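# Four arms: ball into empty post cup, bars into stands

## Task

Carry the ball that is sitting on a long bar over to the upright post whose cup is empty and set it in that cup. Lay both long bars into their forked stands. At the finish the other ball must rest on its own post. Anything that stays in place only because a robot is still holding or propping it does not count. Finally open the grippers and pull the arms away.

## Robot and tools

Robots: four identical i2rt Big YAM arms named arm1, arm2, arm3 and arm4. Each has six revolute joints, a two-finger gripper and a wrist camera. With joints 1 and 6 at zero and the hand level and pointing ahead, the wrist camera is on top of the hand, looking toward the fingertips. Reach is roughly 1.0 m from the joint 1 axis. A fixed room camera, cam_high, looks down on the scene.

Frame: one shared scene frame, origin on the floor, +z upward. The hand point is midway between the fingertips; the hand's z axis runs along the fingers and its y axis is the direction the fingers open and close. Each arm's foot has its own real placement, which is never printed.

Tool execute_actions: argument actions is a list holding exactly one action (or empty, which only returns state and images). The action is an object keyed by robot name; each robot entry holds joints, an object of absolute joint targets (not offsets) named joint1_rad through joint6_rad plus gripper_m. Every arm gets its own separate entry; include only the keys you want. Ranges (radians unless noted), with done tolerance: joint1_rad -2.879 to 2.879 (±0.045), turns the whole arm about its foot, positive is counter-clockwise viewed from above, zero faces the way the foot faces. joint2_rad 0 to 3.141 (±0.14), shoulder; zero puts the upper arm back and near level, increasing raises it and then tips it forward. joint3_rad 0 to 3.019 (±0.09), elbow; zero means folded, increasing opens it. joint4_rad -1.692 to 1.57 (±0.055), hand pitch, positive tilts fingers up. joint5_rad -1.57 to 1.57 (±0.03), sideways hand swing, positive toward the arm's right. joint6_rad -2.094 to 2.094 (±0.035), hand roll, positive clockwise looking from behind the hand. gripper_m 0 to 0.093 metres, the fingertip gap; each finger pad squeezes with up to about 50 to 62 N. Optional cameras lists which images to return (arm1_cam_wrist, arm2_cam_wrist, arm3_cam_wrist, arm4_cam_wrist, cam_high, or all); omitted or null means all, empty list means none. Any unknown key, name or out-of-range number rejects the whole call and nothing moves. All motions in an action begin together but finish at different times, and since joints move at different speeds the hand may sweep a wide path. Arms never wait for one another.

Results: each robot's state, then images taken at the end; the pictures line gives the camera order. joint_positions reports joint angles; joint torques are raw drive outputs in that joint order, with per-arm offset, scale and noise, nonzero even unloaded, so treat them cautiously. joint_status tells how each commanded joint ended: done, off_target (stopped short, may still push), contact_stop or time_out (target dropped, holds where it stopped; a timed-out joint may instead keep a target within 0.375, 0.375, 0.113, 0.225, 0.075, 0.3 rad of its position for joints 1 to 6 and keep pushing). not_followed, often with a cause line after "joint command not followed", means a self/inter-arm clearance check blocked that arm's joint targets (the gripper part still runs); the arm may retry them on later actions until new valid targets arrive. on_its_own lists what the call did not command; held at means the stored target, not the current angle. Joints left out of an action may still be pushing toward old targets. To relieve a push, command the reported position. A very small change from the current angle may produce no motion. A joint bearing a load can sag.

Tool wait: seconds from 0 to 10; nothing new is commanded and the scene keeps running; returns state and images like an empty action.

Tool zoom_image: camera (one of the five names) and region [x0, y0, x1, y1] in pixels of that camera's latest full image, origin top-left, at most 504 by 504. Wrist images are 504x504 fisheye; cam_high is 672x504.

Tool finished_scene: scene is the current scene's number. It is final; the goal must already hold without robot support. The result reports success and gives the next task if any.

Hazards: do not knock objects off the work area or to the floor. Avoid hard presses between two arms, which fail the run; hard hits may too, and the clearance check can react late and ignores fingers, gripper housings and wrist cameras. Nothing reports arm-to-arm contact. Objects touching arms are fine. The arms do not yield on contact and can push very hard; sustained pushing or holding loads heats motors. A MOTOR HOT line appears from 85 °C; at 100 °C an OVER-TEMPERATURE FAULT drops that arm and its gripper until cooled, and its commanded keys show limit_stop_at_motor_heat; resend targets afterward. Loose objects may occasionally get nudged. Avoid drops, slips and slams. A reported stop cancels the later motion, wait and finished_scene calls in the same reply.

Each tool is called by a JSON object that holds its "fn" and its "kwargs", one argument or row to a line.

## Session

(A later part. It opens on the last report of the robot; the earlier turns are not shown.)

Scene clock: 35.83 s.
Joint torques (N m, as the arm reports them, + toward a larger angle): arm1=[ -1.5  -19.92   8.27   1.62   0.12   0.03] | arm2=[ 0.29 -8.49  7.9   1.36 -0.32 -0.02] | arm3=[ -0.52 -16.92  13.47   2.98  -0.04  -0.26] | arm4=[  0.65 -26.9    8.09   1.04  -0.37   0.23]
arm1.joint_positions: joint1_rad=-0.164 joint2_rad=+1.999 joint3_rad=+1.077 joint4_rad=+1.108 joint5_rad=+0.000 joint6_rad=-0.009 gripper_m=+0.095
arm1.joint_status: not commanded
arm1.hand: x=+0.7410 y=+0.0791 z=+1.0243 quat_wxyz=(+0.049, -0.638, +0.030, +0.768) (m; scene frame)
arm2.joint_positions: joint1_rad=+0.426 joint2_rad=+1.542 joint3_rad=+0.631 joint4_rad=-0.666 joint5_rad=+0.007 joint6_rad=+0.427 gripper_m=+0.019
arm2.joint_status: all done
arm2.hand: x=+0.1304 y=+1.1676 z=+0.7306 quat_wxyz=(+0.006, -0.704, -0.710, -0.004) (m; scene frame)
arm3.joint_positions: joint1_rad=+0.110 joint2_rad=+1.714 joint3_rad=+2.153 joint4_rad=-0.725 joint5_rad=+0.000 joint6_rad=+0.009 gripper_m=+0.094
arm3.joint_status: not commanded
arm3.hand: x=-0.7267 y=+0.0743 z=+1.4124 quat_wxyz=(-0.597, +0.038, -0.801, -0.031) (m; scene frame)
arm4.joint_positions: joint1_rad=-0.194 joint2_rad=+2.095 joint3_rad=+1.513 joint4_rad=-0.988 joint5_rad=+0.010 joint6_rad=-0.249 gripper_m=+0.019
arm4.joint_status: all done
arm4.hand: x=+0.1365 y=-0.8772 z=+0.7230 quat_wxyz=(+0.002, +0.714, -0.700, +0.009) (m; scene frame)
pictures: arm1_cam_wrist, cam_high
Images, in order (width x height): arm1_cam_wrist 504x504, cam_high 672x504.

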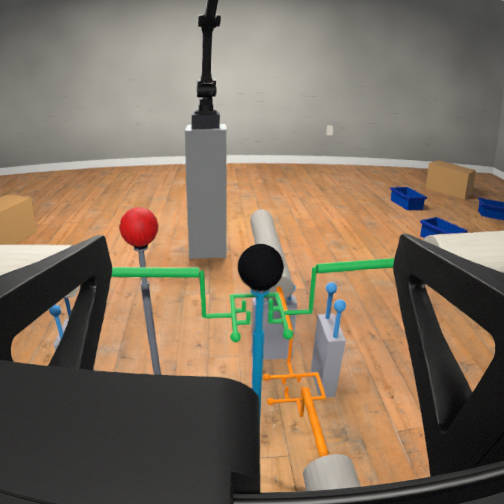

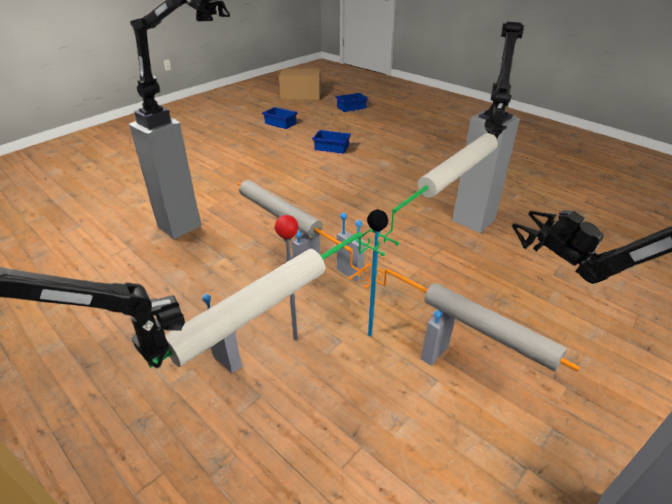

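{"fn": "execute_actions", "kwargs": {
  "actions": [
    {"arm2":{"joints":{"joint1_rad":0.212,"joint2_rad":1.455,"joint3_rad":0.594,"joint4_rad":-0.635,"joint6_rad":0.21}},"arm4":{"joints":{"joint1_rad":-0.068,"joint2_rad":2.017,"joint3_rad":1.49,"joint4_rad":-0.955,"joint6_rad":-0.11}}}
  ],
  "cameras": ["arm1_cam_wrist"]
}}

{"fn": "execute_actions", "kwargs": {
  "actions": [
    {"arm2":{"joints":{"joint1_rad":-0.015,"joint2_rad":1.438,"joint3_rad":0.574,"joint6_rad":-0.015}},"arm4":{"joints":{"joint1_rad":0.045,"joint2_rad":2.008,"joint3_rad":1.474,"joint4_rad":-0.948,"joint6_rad":0.005}}}
  ],
  "cameras": ["arm1_cam_wrist","arm3_cam_wrist","cam_high"]
}}

Scene clock: 37.53 s.
Joint torques (N m, as the arm reports them, + toward a larger angle): arm1=[ -1.39 -19.88   8.3    1.66   0.13   0.04] | arm2=[ 0.36 -9.32  8.5   0.82 -0.3  -0.11] | arm3=[ -1.41 -16.96  13.61   2.91  -0.08  -0.16] | arm4=[ -0.44 -28.26   8.24   0.66  -0.18  -0.04]
arm1.joint_positions: joint1_rad=-0.164 joint2_rad=+1.999 joint3_rad=+1.077 joint4_rad=+1.108 joint5_rad=+0.000 joint6_rad=-0.009 gripper_m=+0.095
arm1.joint_status: not commanded
arm1.hand: x=+0.7410 y=+0.0791 z=+1.0243 quat_wxyz=(+0.049, -0.638, +0.030, +0.768) (m; scene frame)
arm2.joint_positions: joint1_rad=+0.213 joint2_rad=+1.490 joint3_rad=+0.563 joint4_rad=-0.647 joint5_rad=+0.006 joint6_rad=+0.221 gripper_m=+0.019
arm2.joint_status: all done
arm2.hand: x=+0.0625 y=+1.1699 z=+0.7288 quat_wxyz=(+0.005, -0.706, -0.708, -0.005) (m; scene frame)
arm3.joint_positions: joint1_rad=+0.110 joint2_rad=+1.714 joint3_rad=+2.153 joint4_rad=-0.725 joint5_rad=+0.000 joint6_rad=+0.009 gripper_m=+0.094
arm3.joint_status: not commanded
arm3.hand: x=-0.7267 y=+0.0743 z=+1.4124 quat_wxyz=(-0.597, +0.038, -0.801, -0.031) (m; scene frame)
arm4.joint_positions: joint1_rad=-0.057 joint2_rad=+2.069 joint3_rad=+1.462 joint4_rad=-0.961 joint5_rad=+0.006 joint6_rad=-0.110 gripper_m=+0.019
arm4.joint_status: all done
arm4.hand: x=+0.0554 y=-0.8763 z=+0.7213 quat_wxyz=(+0.002, +0.713, -0.701, +0.007) (m; scene frame)
pictures: arm1_cam_wrist
Images, in order (width x height): arm1_cam_wrist 504x504.

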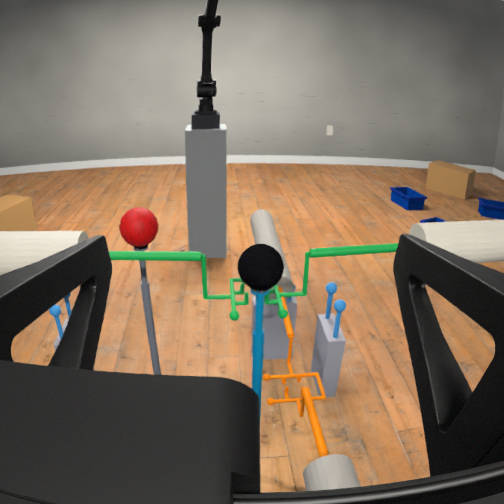

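Scene clock: 38.50 s.
Joint torques (N m, as the arm reports them, + toward a larger angle): arm1=[ -1.34 -19.99   8.23   1.59   0.14   0.03] | arm2=[ 0.45 -9.24  8.08  0.78 -0.33 -0.03] | arm3=[ -0.41 -17.1   13.59   2.83  -0.04  -0.15] | arm4=[ -0.2  -28.21   8.     1.09  -0.09   0.  ]
arm1.joint_positions: joint1_rad=-0.164 joint2_rad=+1.999 joint3_rad=+1.077 joint4_rad=+1.108 joint5_rad=+0.000 joint6_rad=-0.009 gripper_m=+0.095
arm1.joint_status: not commanded
arm1.hand: x=+0.7410 y=+0.0791 z=+1.0243 quat_wxyz=(+0.049, -0.638, +0.030, +0.768) (m; scene frame)
arm2.joint_positions: joint1_rad=-0.015 joint2_rad=+1.477 joint3_rad=+0.549 joint4_rad=-0.647 joint5_rad=+0.006 joint6_rad=-0.008 gripper_m=+0.019
arm2.joint_status: all done
arm2.hand: x=-0.0024 y=+1.1688 z=+0.7287 quat_wxyz=(+0.005, -0.706, -0.708, -0.006) (m; scene frame)
arm3.joint_positions: joint1_rad=+0.110 joint2_rad=+1.714 joint3_rad=+2.153 joint4_rad=-0.725 joint5_rad=+0.000 joint6_rad=+0.009 gripper_m=+0.094
arm3.joint_status: not commanded
arm3.hand: x=-0.7267 y=+0.0743 z=+1.4124 quat_wxyz=(-0.597, +0.038, -0.801, -0.031) (m; scene frame)
arm4.joint_positions: joint1_rad=+0.055 joint2_rad=+2.062 joint3_rad=+1.449 joint4_rad=-0.960 joint5_rad=+0.003 joint6_rad=-0.001 gripper_m=+0.019
arm4.joint_status: all done
arm4.hand: x=-0.0098 y=-0.8785 z=+0.7211 quat_wxyz=(+0.004, +0.714, -0.700, +0.007) (m; scene frame)
pictures: arm1_cam_wrist, arm3_cam_wrist, cam_high
Images, in order (width x height): arm1_cam_wrist 504x504, arm3_cam_wrist 504x504, cam_high 672x504.

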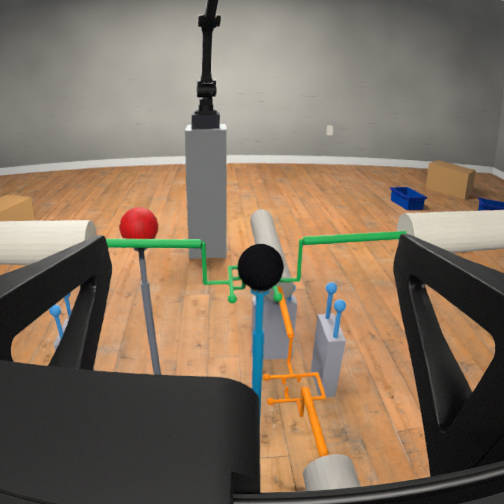

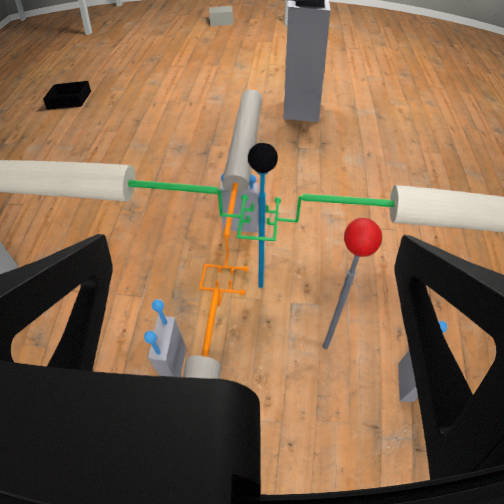

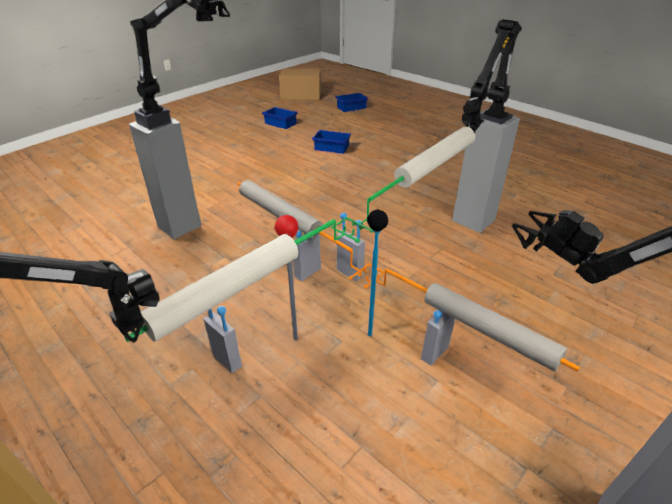

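{"fn": "execute_actions", "kwargs": {
  "actions": [
    {"arm2":{"joints":{"joint1_rad":-0.1,"joint2_rad":1.36,"joint3_rad":0.73,"joint4_rad":-0.86,"joint6_rad":-0.09}},"arm4":{"joints":{"joint2_rad":1.875,"joint3_rad":1.445,"joint4_rad":-1.07}}}
  ],
  "cameras": []
}}

{"fn": "execute_actions", "kwargs": {
  "actions": [
    {"arm2":{"joints":{"joint2_rad":1.31,"joint3_rad":0.89,"joint4_rad":-1.07}},"arm4":{"joints":{"joint2_rad":1.745,"joint3_rad":1.43,"joint4_rad":-1.185}}}
  ],
  "cameras": ["arm1_cam_wrist","cam_high"]
}}

Scene clock: 40.00 s.
Joint torques (N m, as the arm reports them, + toward a larger angle): arm1=[ -1.56 -19.87   8.3    1.59   0.12   0.03] | arm2=[ 0.27 -8.6  12.89 -0.13 -0.31  0.09] | arm3=[ -0.24 -17.91  13.62   2.75  -0.04  -0.23] | arm4=[ -0.42 -23.76   8.64   0.96  -0.12   0.07]
arm1.joint_positions: joint1_rad=-0.164 joint2_rad=+1.999 joint3_rad=+1.077 joint4_rad=+1.108 joint5_rad=+0.000 joint6_rad=-0.009 gripper_m=+0.095
arm1.joint_status: not commanded
arm1.hand: x=+0.7410 y=+0.0791 z=+1.0243 quat_wxyz=(+0.049, -0.638, +0.030, +0.768) (m; scene frame)
arm2.joint_positions: joint1_rad=-0.095 joint2_rad=+1.389 joint3_rad=+0.660 joint4_rad=-0.844 joint5_rad=+0.005 joint6_rad=-0.097 gripper_m=+0.019
arm2.joint_status: all done
arm2.hand: x=-0.0273 y=+1.1464 z=+0.7809 quat_wxyz=(+0.004, -0.703, -0.711, -0.005) (m; scene frame)
arm3.joint_positions: joint1_rad=+0.110 joint2_rad=+1.714 joint3_rad=+2.153 joint4_rad=-0.725 joint5_rad=+0.000 joint6_rad=+0.009 gripper_m=+0.094
arm3.joint_status: not commanded
arm3.hand: x=-0.7267 y=+0.0743 z=+1.4124 quat_wxyz=(-0.597, +0.038, -0.801, -0.031) (m; scene frame)
arm4.joint_positions: joint1_rad=+0.055 joint2_rad=+1.899 joint3_rad=+1.416 joint4_rad=-1.082 joint5_rad=+0.003 joint6_rad=-0.006 gripper_m=+0.019
arm4.joint_status: all done
arm4.hand: x=-0.0094 y=-0.9017 z=+0.7989 quat_wxyz=(+0.001, +0.716, -0.698, +0.004) (m; scene frame)
pictures: none
No camera images: the call's "cameras" was empty. Leave "cameras" out to get every camera's image.

Scene clock: 41.03 s.
Joint torques (N m, as the arm reports them, + toward a larger angle): arm1=[ -1.55 -19.94   8.27   1.63   0.12   0.03] | arm2=[-0.12 -8.95 14.25 -0.16 -0.31  0.09] | arm3=[ -0.68 -17.03  13.36   2.78  -0.05  -0.19] | arm4=[ -0.4  -21.4    9.39   0.89  -0.1    0.11]
arm1.joint_positions: joint1_rad=-0.164 joint2_rad=+1.999 joint3_rad=+1.077 joint4_rad=+1.108 joint5_rad=+0.000 joint6_rad=-0.009 gripper_m=+0.095
arm1.joint_status: not commanded
arm1.hand: x=+0.7410 y=+0.0791 z=+1.0243 quat_wxyz=(+0.049, -0.638, +0.030, +0.768) (m; scene frame)
arm2.joint_positions: joint1_rad=-0.095 joint2_rad=+1.337 joint3_rad=+0.816 joint4_rad=-1.053 joint5_rad=+0.005 joint6_rad=-0.098 gripper_m=+0.019
arm2.joint_status: all done
arm2.hand: x=-0.0300 y=+1.1198 z=+0.8443 quat_wxyz=(+0.004, -0.702, -0.712, -0.006) (m; scene frame)
arm3.joint_positions: joint1_rad=+0.110 joint2_rad=+1.714 joint3_rad=+2.153 joint4_rad=-0.725 joint5_rad=+0.000 joint6_rad=+0.009 gripper_m=+0.094
arm3.joint_status: not commanded
arm3.hand: x=-0.7267 y=+0.0743 z=+1.4124 quat_wxyz=(-0.597, +0.038, -0.801, -0.031) (m; scene frame)
arm4.joint_positions: joint1_rad=+0.055 joint2_rad=+1.766 joint3_rad=+1.398 joint4_rad=-1.195 joint5_rad=+0.003 joint6_rad=-0.007 gripper_m=+0.019
arm4.joint_status: all done
arm4.hand: x=-0.0089 y=-0.9286 z=+0.8606 quat_wxyz=(+0.001, +0.716, -0.698, +0.004) (m; scene frame)
pictures: arm1_cam_wrist, cam_high
Images, in order (width x height): arm1_cam_wrist 504x504, cam_high 672x504.

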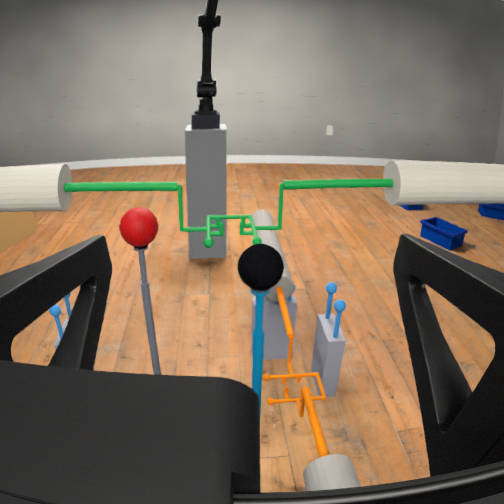

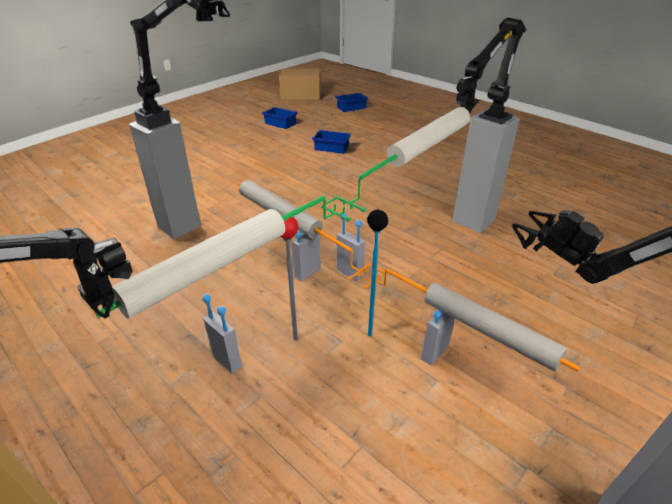

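Retracing the path back to the stands.

{"fn": "execute_actions", "kwargs": {
  "actions": [
    {"arm2":{"joints":{"joint1_rad":-0.455,"joint2_rad":1.40,"joint3_rad":0.99,"joint4_rad":-1.07,"joint6_rad":-0.46}},"arm4":{"joints":{"joint1_rad":0.325,"joint2_rad":1.80,"joint3_rad":1.52,"joint4_rad":-1.21,"joint6_rad":0.285}}}
  ],
  "cameras": []
}}

{"fn": "execute_actions", "kwargs": {
  "actions": [
    {"arm2":{"joints":{"joint1_rad":-0.663,"joint2_rad":1.525,"joint3_rad":1.13,"joint4_rad":-1.08,"joint6_rad":-0.67}},"arm4":{"joints":{"joint1_rad":0.512,"joint2_rad":1.91,"joint3_rad":1.66,"joint4_rad":-1.245,"joint6_rad":0.475}}}
  ],
  "cameras": []
}}

{"fn": "execute_actions", "kwargs": {
  "actions": [
    {"arm2":{"joints":{"joint1_rad":-0.60,"joint2_rad":1.70,"joint3_rad":1.19,"joint4_rad":-0.95,"joint6_rad":-0.6}},"arm4":{"joints":{"joint1_rad":0.56,"joint2_rad":1.86,"joint3_rad":1.425,"joint4_rad":-1.045,"joint6_rad":0.52}}}
  ],
  "cameras": []
}}

{"fn": "execute_actions", "kwargs": {
  "actions": [
    {"arm2":{"joints":{"joint1_rad":-0.545,"joint2_rad":1.86,"joint3_rad":1.26,"joint4_rad":-0.855,"joint6_rad":-0.54}},"arm4":{"joints":{"joint1_rad":0.61,"joint2_rad":1.83,"joint3_rad":1.225,"joint4_rad":-0.875,"joint6_rad":0.575}}}
  ],
  "cameras": []
}}

{"fn": "execute_actions", "kwargs": {
  "actions": [
    {"arm2":{"joints":{"joint2_rad":2.05,"joint3_rad":1.205,"joint4_rad":-0.635}},"arm4":{"joints":{"joint2_rad":2.035,"joint3_rad":1.185,"joint4_rad":-0.665}}}
  ],
  "cameras": ["arm3_cam_wrist","cam_high"]
}}

Scene clock: 42.93 s.
Joint torques (N m, as the arm reports them, + toward a larger angle): arm1=[ -1.37 -19.81   8.24   1.64   0.13   0.03] | arm2=[ 1.08 -9.72 13.17  0.69 -0.1  -0.02] | arm3=[ -1.61 -16.3   13.58   2.99   0.01  -0.14] | arm4=[ -1.22 -23.57  10.92   0.86   0.36   0.03]
arm1.joint_positions: joint1_rad=-0.164 joint2_rad=+1.999 joint3_rad=+1.077 joint4_rad=+1.108 joint5_rad=+0.000 joint6_rad=-0.009 gripper_m=+0.095
arm1.joint_status: not commanded
arm1.hand: x=+0.7410 y=+0.0791 z=+1.0243 quat_wxyz=(+0.049, -0.638, +0.030, +0.768) (m; scene frame)
arm2.joint_positions: joint1_rad=-0.458 joint2_rad=+1.421 joint3_rad=+0.933 joint4_rad=-1.077 joint5_rad=+0.001 joint6_rad=-0.456 gripper_m=+0.019
arm2.joint_status: all done
arm2.hand: x=-0.1618 y=+1.1148 z=+0.8549 quat_wxyz=(+0.001, -0.704, -0.710, -0.004) (m; scene frame)
arm3.joint_positions: joint1_rad=+0.110 joint2_rad=+1.714 joint3_rad=+2.153 joint4_rad=-0.725 joint5_rad=+0.000 joint6_rad=+0.009 gripper_m=+0.094
arm3.joint_status: not commanded
arm3.hand: x=-0.7267 y=+0.0743 z=+1.4124 quat_wxyz=(-0.597, +0.038, -0.801, -0.031) (m; scene frame)
arm4.joint_positions: joint1_rad=+0.340 joint2_rad=+1.830 joint3_rad=+1.465 joint4_rad=-1.218 joint5_rad=-0.007 joint6_rad=+0.281 gripper_m=+0.019
arm4.joint_status: all done
arm4.hand: x=-0.1617 y=-0.9353 z=+0.8522 quat_wxyz=(+0.011, +0.715, -0.699, +0.009) (m; scene frame)
pictures: none
No camera images: the call's "cameras" was empty. Leave "cameras" out to get every camera's image.

Scene clock: 44.00 s.
Joint torques (N m, as the arm reports them, + toward a larger angle): arm1=[ -1.5  -19.94   8.28   1.65   0.14   0.03] | arm2=[  1.12 -12.9   12.93   0.3   -0.12  -0.07] | arm3=[ -0.29 -17.7   13.31   2.98   0.    -0.17] | arm4=[ -0.88 -26.54  11.3    0.39   0.48  -0.03]
arm1.joint_positions: joint1_rad=-0.164 joint2_rad=+1.999 joint3_rad=+1.077 joint4_rad=+1.108 joint5_rad=+0.000 joint6_rad=-0.009 gripper_m=+0.095
arm1.joint_status: not commanded
arm1.hand: x=+0.7410 y=+0.0791 z=+1.0243 quat_wxyz=(+0.049, -0.638, +0.030, +0.768) (m; scene frame)
arm2.joint_positions: joint1_rad=-0.670 joint2_rad=+1.558 joint3_rad=+1.075 joint4_rad=-1.080 joint5_rad=+0.000 joint6_rad=-0.663 gripper_m=+0.019
arm2.joint_status: all done
arm2.hand: x=-0.2615 y=+1.1134 z=+0.8511 quat_wxyz=(+0.001, -0.706, -0.708, -0.002) (m; scene frame)
arm3.joint_positions: joint1_rad=+0.110 joint2_rad=+1.714 joint3_rad=+2.153 joint4_rad=-0.725 joint5_rad=+0.000 joint6_rad=+0.009 gripper_m=+0.094
arm3.joint_status: not commanded
arm3.hand: x=-0.7267 y=+0.0743 z=+1.4124 quat_wxyz=(-0.597, +0.038, -0.801, -0.031) (m; scene frame)
arm4.joint_positions: joint1_rad=+0.527 joint2_rad=+1.947 joint3_rad=+1.601 joint4_rad=-1.243 joint5_rad=-0.010 joint6_rad=+0.473 gripper_m=+0.019
arm4.joint_status: all done
arm4.hand: x=-0.2740 y=-0.9389 z=+0.8378 quat_wxyz=(+0.012, +0.713, -0.701, +0.012) (m; scene frame)
pictures: none
No camera images: the call's "cameras" was empty. Leave "cameras" out to get every camera's image.

Scene clock: 44.97 s.
Joint torques (N m, as the arm reports them, + toward a larger angle): arm1=[ -1.42 -19.89   8.26   1.6    0.13   0.03] | arm2=[  0.97 -14.55  13.78   0.73  -0.04   0.01] | arm3=[ -0.86 -16.79  13.57   2.94  -0.04  -0.19] | arm4=[ -0.11 -24.58   8.92   1.58   0.36   0.08]
arm1.joint_positions: joint1_rad=-0.164 joint2_rad=+1.999 joint3_rad=+1.077 joint4_rad=+1.108 joint5_rad=+0.000 joint6_rad=-0.009 gripper_m=+0.095
arm1.joint_status: not commanded
arm1.hand: x=+0.7410 y=+0.0791 z=+1.0243 quat_wxyz=(+0.049, -0.638, +0.030, +0.768) (m; scene frame)
arm2.joint_positions: joint1_rad=-0.605 joint2_rad=+1.742 joint3_rad=+1.116 joint4_rad=-0.958 joint5_rad=-0.002 joint6_rad=-0.599 gripper_m=+0.019
arm2.joint_status: all done
arm2.hand: x=-0.2578 y=+1.0692 z=+0.7861 quat_wxyz=(+0.002, -0.705, -0.709, -0.013) (m; scene frame)
arm3.joint_positions: joint1_rad=+0.110 joint2_rad=+1.714 joint3_rad=+2.153 joint4_rad=-0.725 joint5_rad=+0.000 joint6_rad=+0.009 gripper_m=+0.094
arm3.joint_status: not commanded
arm3.hand: x=-0.7267 y=+0.0743 z=+1.4124 quat_wxyz=(-0.597, +0.038, -0.801, -0.031) (m; scene frame)
arm4.joint_positions: joint1_rad=+0.565 joint2_rad=+1.899 joint3_rad=+1.393 joint4_rad=-1.070 joint5_rad=-0.007 joint6_rad=+0.508 gripper_m=+0.019
arm4.joint_status: all done
arm4.hand: x=-0.2737 y=-0.9829 z=+0.7918 quat_wxyz=(+0.009, +0.714, -0.700, +0.007) (m; scene frame)
pictures: none
No camera images: the call's "cameras" was empty. Leave "cameras" out to get every camera's image.

Scene clock: 45.90 s.
Joint torques (N m, as the arm reports them, + toward a larger angle): arm1=[ -1.54 -19.89   8.3    1.64   0.13   0.04] | arm2=[  0.31 -17.14  12.33   0.69  -0.02   0.02] | arm3=[ -0.32 -16.48  13.52   2.86  -0.05  -0.16] | arm4=[ -0.03 -23.12   7.63   1.35   0.35   0.12]
arm1.joint_positions: joint1_rad=-0.164 joint2_rad=+1.999 joint3_rad=+1.077 joint4_rad=+1.108 joint5_rad=+0.000 joint6_rad=-0.009 gripper_m=+0.095
arm1.joint_status: not commanded
arm1.hand: x=+0.7410 y=+0.0791 z=+1.0243 quat_wxyz=(+0.049, -0.638, +0.030, +0.768) (m; scene frame)
arm2.joint_positions: joint1_rad=-0.545 joint2_rad=+1.904 joint3_rad=+1.199 joint4_rad=-0.866 joint5_rad=-0.001 joint6_rad=-0.537 gripper_m=+0.019
arm2.joint_status: all done
arm2.hand: x=-0.2550 y=+1.0195 z=+0.7356 quat_wxyz=(+0.001, -0.706, -0.708, -0.007) (m; scene frame)
arm3.joint_positions: joint1_rad=+0.110 joint2_rad=+1.714 joint3_rad=+2.153 joint4_rad=-0.725 joint5_rad=+0.000 joint6_rad=+0.009 gripper_m=+0.094
arm3.joint_status: not commanded
arm3.hand: x=-0.7267 y=+0.0743 z=+1.4124 quat_wxyz=(-0.597, +0.038, -0.801, -0.031) (m; scene frame)
arm4.joint_positions: joint1_rad=+0.615 joint2_rad=+1.873 joint3_rad=+1.201 joint4_rad=-0.896 joint5_rad=-0.006 joint6_rad=+0.559 gripper_m=+0.019
arm4.joint_status: all done
arm4.hand: x=-0.2732 y=-1.0327 z=+0.7446 quat_wxyz=(+0.008, +0.714, -0.700, +0.003) (m; scene frame)
pictures: none
No camera images: the call's "cameras" was empty. Leave "cameras" out to get every camera's image.

Scene clock: 46.90 s.
Joint torques (N m, as the arm reports them, + toward a larger angle): arm1=[ -1.5  -20.05   8.27   1.61   0.13   0.02] | arm2=[  0.83 -18.1    7.46   0.67   0.05  -0.02] | arm3=[ -0.92 -16.82  13.71   2.95   0.01  -0.17] | arm4=[  0.18 -24.55   6.09   0.34   0.27   0.14]
arm1.joint_positions: joint1_rad=-0.164 joint2_rad=+1.999 joint3_rad=+1.077 joint4_rad=+1.108 joint5_rad=+0.000 joint6_rad=-0.009 gripper_m=+0.095
arm1.joint_status: not commanded
arm1.hand: x=+0.7410 y=+0.0791 z=+1.0243 quat_wxyz=(+0.049, -0.638, +0.030, +0.768) (m; scene frame)
arm2.joint_positions: joint1_rad=-0.543 joint2_rad=+2.107 joint3_rad=+1.187 joint4_rad=-0.644 joint5_rad=-0.003 joint6_rad=-0.537 gripper_m=+0.019
arm2.joint_status: all done
arm2.hand: x=-0.2564 y=+1.0147 z=+0.6344 quat_wxyz=(-0.001, -0.705, -0.709, -0.003) (m; scene frame)
arm3.joint_positions: joint1_rad=+0.110 joint2_rad=+1.714 joint3_rad=+2.153 joint4_rad=-0.725 joint5_rad=+0.000 joint6_rad=+0.009 gripper_m=+0.094
arm3.joint_status: not commanded
arm3.hand: x=-0.7267 y=+0.0743 z=+1.4124 quat_wxyz=(-0.597, +0.038, -0.801, -0.031) (m; scene frame)
arm4.joint_positions: joint1_rad=+0.614 joint2_rad=+2.082 joint3_rad=+1.163 joint4_rad=-0.664 joint5_rad=-0.004 joint6_rad=+0.559 gripper_m=+0.019
arm4.joint_status: all done
arm4.hand: x=-0.2702 y=-1.0371 z=+0.6348 quat_wxyz=(+0.008, +0.713, -0.701, +0.011) (m; scene frame)
pictures: arm3_cam_wrist, cam_high
Images, in order (width x height): arm3_cam_wrist 504x504, cam_high 672x504.

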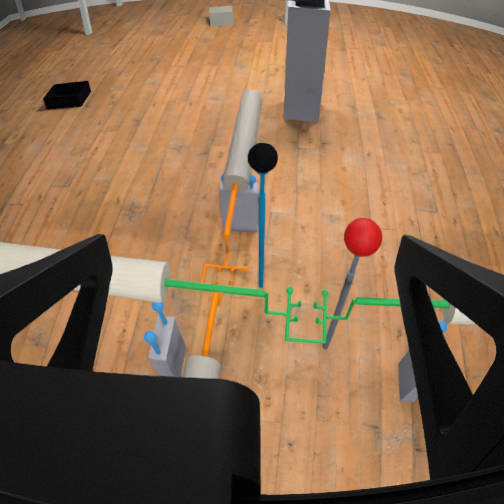

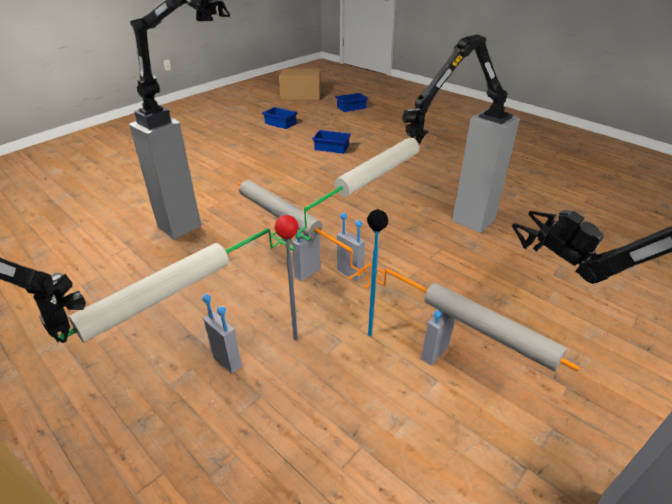

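{"fn": "execute_actions", "kwargs": {
  "actions": [
    {"arm2":{"joints":{"joint2_rad":2.256,"joint3_rad":1.25,"joint4_rad":-0.445}},"arm4":{"joints":{"joint2_rad":2.245,"joint3_rad":1.235,"joint4_rad":-0.47}}}
  ],
  "cameras": []
}}

{"fn": "execute_actions", "kwargs": {
  "actions": [
    {"arm2":{"joints":{"joint2_rad":2.43,"joint3_rad":1.315,"joint4_rad":-0.35}},"arm4":{"joints":{"joint2_rad":2.41,"joint3_rad":1.295,"joint4_rad":-0.38}}}
  ],
  "cameras": []
}}

{"fn": "execute_actions", "kwargs": {
  "actions": [
    {"arm2":{"joints":{"joint2_rad":2.53,"joint3_rad":1.35,"joint4_rad":-0.31}},"arm4":{"joints":{"joint2_rad":2.505,"joint3_rad":1.325,"joint4_rad":-0.345}}}
  ],
  "cameras": ["cam_high"]
}}

Scene clock: 48.30 s.
Joint torques (N m, as the arm reports them, + toward a larger angle): arm1=[ -1.63 -19.94   8.28   1.61   0.12   0.03] | arm2=[  0.36 -18.61   7.79   0.65  -0.04  -0.02] | arm3=[ -1.24 -16.76  13.57   2.78  -0.03  -0.17] | arm4=[  0.01 -25.58   5.66   0.72   0.33   0.14]
arm1.joint_positions: joint1_rad=-0.164 joint2_rad=+1.999 joint3_rad=+1.077 joint4_rad=+1.108 joint5_rad=+0.000 joint6_rad=-0.009 gripper_m=+0.095
arm1.joint_status: not commanded
arm1.hand: x=+0.7410 y=+0.0791 z=+1.0243 quat_wxyz=(+0.049, -0.638, +0.030, +0.768) (m; scene frame)
arm2.joint_positions: joint1_rad=-0.545 joint2_rad=+2.309 joint3_rad=+1.210 joint4_rad=-0.457 joint5_rad=+0.000 joint6_rad=-0.538 gripper_m=+0.019
arm2.joint_status: all done
arm2.hand: x=-0.2559 y=+1.0186 z=+0.5420 quat_wxyz=(-0.001, -0.706, -0.708, +0.001) (m; scene frame)
arm3.joint_positions: joint1_rad=+0.110 joint2_rad=+1.714 joint3_rad=+2.153 joint4_rad=-0.725 joint5_rad=+0.000 joint6_rad=+0.009 gripper_m=+0.094
arm3.joint_status: not commanded
arm3.hand: x=-0.7267 y=+0.0743 z=+1.4124 quat_wxyz=(-0.597, +0.038, -0.801, -0.031) (m; scene frame)
arm4.joint_positions: joint1_rad=+0.614 joint2_rad=+2.291 joint3_rad=+1.205 joint4_rad=-0.477 joint5_rad=-0.006 joint6_rad=+0.559 gripper_m=+0.019
arm4.joint_status: all done
arm4.hand: x=-0.2745 y=-1.0325 z=+0.5431 quat_wxyz=(+0.007, +0.714, -0.701, +0.001) (m; scene frame)
pictures: none
No camera images: the call's "cameras" was empty. Leave "cameras" out to get every camera's image.

Scene clock: 49.30 s.
Joint torques (N m, as the arm reports them, + toward a larger angle): arm1=[ -1.72 -19.89   8.27   1.63   0.12   0.02] | arm2=[  0.9  -18.58   6.49   0.89  -0.09   0.01] | arm3=[  0.96 -16.14  13.62   3.01  -0.09  -0.21] | arm4=[  0.12 -25.72   4.77   0.87   0.33   0.13]
arm1.joint_positions: joint1_rad=-0.164 joint2_rad=+1.999 joint3_rad=+1.077 joint4_rad=+1.108 joint5_rad=+0.000 joint6_rad=-0.009 gripper_m=+0.095
arm1.joint_status: not commanded
arm1.hand: x=+0.7410 y=+0.0791 z=+1.0243 quat_wxyz=(+0.049, -0.638, +0.030, +0.768) (m; scene frame)
arm2.joint_positions: joint1_rad=-0.546 joint2_rad=+2.474 joint3_rad=+1.284 joint4_rad=-0.364 joint5_rad=+0.000 joint6_rad=-0.540 gripper_m=+0.019
arm2.joint_status: all done
arm2.hand: x=-0.2572 y=+1.0171 z=+0.4739 quat_wxyz=(-0.001, -0.706, -0.709, +0.002) (m; scene frame)
arm3.joint_positions: joint1_rad=+0.110 joint2_rad=+1.714 joint3_rad=+2.153 joint4_rad=-0.725 joint5_rad=+0.000 joint6_rad=+0.009 gripper_m=+0.094
arm3.joint_status: not commanded
arm3.hand: x=-0.7267 y=+0.0743 z=+1.4124 quat_wxyz=(-0.597, +0.038, -0.801, -0.031) (m; scene frame)
arm4.joint_positions: joint1_rad=+0.615 joint2_rad=+2.449 joint3_rad=+1.268 joint4_rad=-0.388 joint5_rad=-0.005 joint6_rad=+0.559 gripper_m=+0.019
arm4.joint_status: all done
arm4.hand: x=-0.2748 y=-1.0335 z=+0.4774 quat_wxyz=(+0.007, +0.714, -0.700, +0.003) (m; scene frame)
pictures: none
No camera images: the call's "cameras" was empty. Leave "cameras" out to get every camera's image.

Scene clock: 50.10 s.
Joint torques (N m, as the arm reports them, + toward a larger angle): arm1=[ -1.61 -20.09   8.28   1.65   0.14   0.03] | arm2=[  1.09 -16.85   5.56   0.84   0.05  -0.01] | arm3=[  0.09 -16.6   13.68   2.86  -0.03  -0.13] | arm4=[  0.47 -23.84   3.96   0.84   0.28   0.14]
arm1.joint_positions: joint1_rad=-0.164 joint2_rad=+1.999 joint3_rad=+1.077 joint4_rad=+1.108 joint5_rad=+0.000 joint6_rad=-0.009 gripper_m=+0.095
arm1.joint_status: not commanded
arm1.hand: x=+0.7410 y=+0.0791 z=+1.0243 quat_wxyz=(+0.049, -0.638, +0.030, +0.768) (m; scene frame)
arm2.joint_positions: joint1_rad=-0.545 joint2_rad=+2.554 joint3_rad=+1.327 joint4_rad=-0.325 joint5_rad=-0.002 joint6_rad=-0.539 gripper_m=+0.019
arm2.joint_status: all done
arm2.hand: x=-0.2565 y=+1.0167 z=+0.4413 quat_wxyz=(-0.002, -0.706, -0.709, +0.002) (m; scene frame)
arm3.joint_positions: joint1_rad=+0.110 joint2_rad=+1.714 joint3_rad=+2.153 joint4_rad=-0.725 joint5_rad=+0.000 joint6_rad=+0.009 gripper_m=+0.094
arm3.joint_status: not commanded
arm3.hand: x=-0.7267 y=+0.0743 z=+1.4124 quat_wxyz=(-0.597, +0.038, -0.801, -0.031) (m; scene frame)
arm4.joint_positions: joint1_rad=+0.614 joint2_rad=+2.522 joint3_rad=+1.305 joint4_rad=-0.354 joint5_rad=-0.005 joint6_rad=+0.559 gripper_m=+0.019
arm4.joint_status: all done
arm4.hand: x=-0.2741 y=-1.0344 z=+0.4474 quat_wxyz=(+0.007, +0.714, -0.700, +0.005) (m; scene frame)
pictures: cam_high
Images, in order (width x height): cam_high 672x504.

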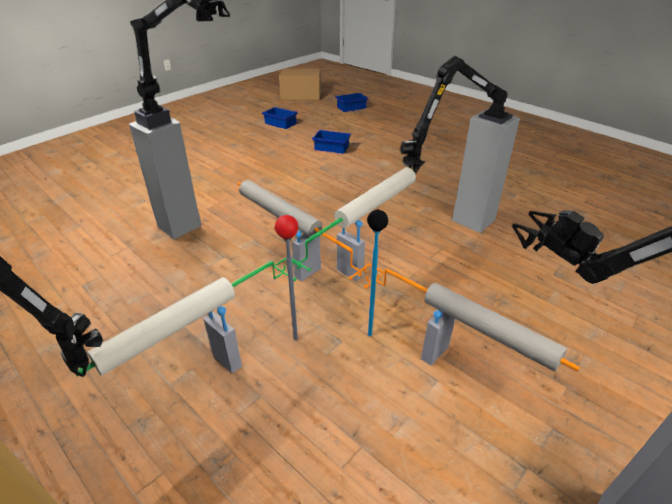

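{"fn": "execute_actions", "kwargs": {
  "actions": [
    {"arm2":{"joints":{"gripper_m":0.08}},"arm4":{"joints":{"gripper_m":0.08}}}
  ],
  "cameras": []
}}

{"fn": "execute_actions", "kwargs": {
  "actions": [
    {"arm2":{"joints":{"joint2_rad":2.1,"joint3_rad":1.05,"joint4_rad":-0.55}},"arm4":{"joints":{"joint2_rad":2.1,"joint3_rad":1.03,"joint4_rad":-0.55}}}
  ],
  "cameras": ["cam_high"]
}}

{"fn": "finished_scene", "kwargs": {
  "scene": 1
}}

Scene clock: 51.10 s.
Joint torques (N m, as the arm reports them, + toward a larger angle): arm1=[ -1.52 -19.93   8.28   1.65   0.14   0.04] | arm2=[  0.48 -17.75   5.62   0.94   0.     0.02] | arm3=[ -0.68 -16.77  13.74   2.99  -0.08  -0.13] | arm4=[  0.06 -23.81   3.9    0.93   0.23   0.15]
arm1.joint_positions: joint1_rad=-0.164 joint2_rad=+1.999 joint3_rad=+1.077 joint4_rad=+1.108 joint5_rad=+0.000 joint6_rad=-0.009 gripper_m=+0.095
arm1.joint_status: not commanded
arm1.hand: x=+0.7410 y=+0.0791 z=+1.0243 quat_wxyz=(+0.049, -0.638, +0.030, +0.768) (m; scene frame)
arm2.joint_positions: joint1_rad=-0.545 joint2_rad=+2.554 joint3_rad=+1.327 joint4_rad=-0.325 joint5_rad=-0.002 joint6_rad=-0.539 gripper_m=+0.080
arm2.joint_status: all done
arm2.hand: x=-0.2566 y=+1.0165 z=+0.4414 quat_wxyz=(-0.002, -0.706, -0.709, +0.002) (m; scene frame)
arm3.joint_positions: joint1_rad=+0.110 joint2_rad=+1.714 joint3_rad=+2.153 joint4_rad=-0.725 joint5_rad=+0.000 joint6_rad=+0.009 gripper_m=+0.094
arm3.joint_status: not commanded
arm3.hand: x=-0.7267 y=+0.0743 z=+1.4124 quat_wxyz=(-0.597, +0.038, -0.801, -0.031) (m; scene frame)
arm4.joint_positions: joint1_rad=+0.614 joint2_rad=+2.520 joint3_rad=+1.307 joint4_rad=-0.354 joint5_rad=-0.004 joint6_rad=+0.561 gripper_m=+0.080
arm4.joint_status: all done
arm4.hand: x=-0.2753 y=-1.0322 z=+0.4487 quat_wxyz=(+0.006, +0.713, -0.701, +0.003) (m; scene frame)
pictures: none
No camera images: the call's "cameras" was empty. Leave "cameras" out to get every camera's image.

Scene clock: 52.30 s.
Joint torques (N m, as the arm reports them, + toward a larger angle): arm1=[ -1.6  -19.88   8.26   1.62   0.12   0.04] | arm2=[  0.6  -13.28   5.2   -0.05   0.04  -0.02] | arm3=[ -0.45 -18.19  13.41   2.88  -0.08  -0.18] | arm4=[ -0.12 -17.68   3.79   0.13   0.22   0.13]
arm1.joint_positions: joint1_rad=-0.164 joint2_rad=+1.999 joint3_rad=+1.077 joint4_rad=+1.108 joint5_rad=+0.000 joint6_rad=-0.009 gripper_m=+0.095
arm1.joint_status: not commanded
arm1.hand: x=+0.7410 y=+0.0791 z=+1.0243 quat_wxyz=(+0.049, -0.638, +0.030, +0.768) (m; scene frame)
arm2.joint_positions: joint1_rad=-0.545 joint2_rad=+2.095 joint3_rad=+1.048 joint4_rad=-0.536 joint5_rad=-0.002 joint6_rad=-0.539 gripper_m=+0.080
arm2.joint_status: all done
arm2.hand: x=-0.2325 y=+1.0574 z=+0.6114 quat_wxyz=(+0.002, -0.706, -0.708, -0.012) (m; scene frame)
arm3.joint_positions: joint1_rad=+0.110 joint2_rad=+1.714 joint3_rad=+2.153 joint4_rad=-0.725 joint5_rad=+0.000 joint6_rad=+0.009 gripper_m=+0.094
arm3.joint_status: not commanded
arm3.hand: x=-0.7267 y=+0.0743 z=+1.4124 quat_wxyz=(-0.597, +0.038, -0.801, -0.031) (m; scene frame)
arm4.joint_positions: joint1_rad=+0.614 joint2_rad=+2.086 joint3_rad=+1.030 joint4_rad=-0.545 joint5_rad=-0.004 joint6_rad=+0.561 gripper_m=+0.080
arm4.joint_status: all done
arm4.hand: x=-0.2450 y=-1.0767 z=+0.6056 quat_wxyz=(+0.010, +0.713, -0.701, +0.019) (m; scene frame)
pictures: cam_high
Images, in order (width x height): cam_high 672x504.

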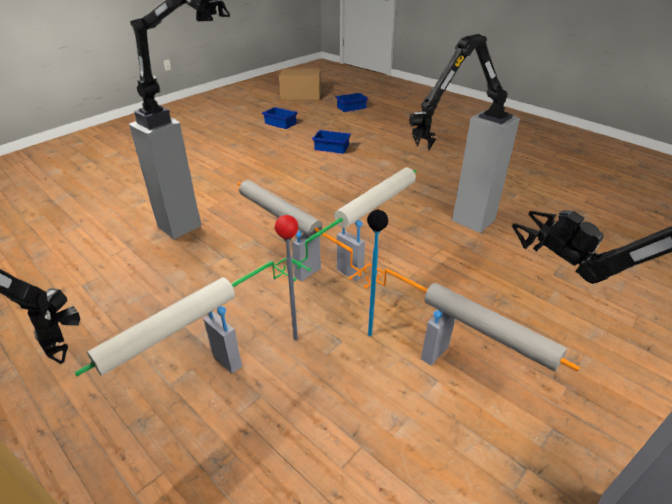

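The scene is finished: the task was done.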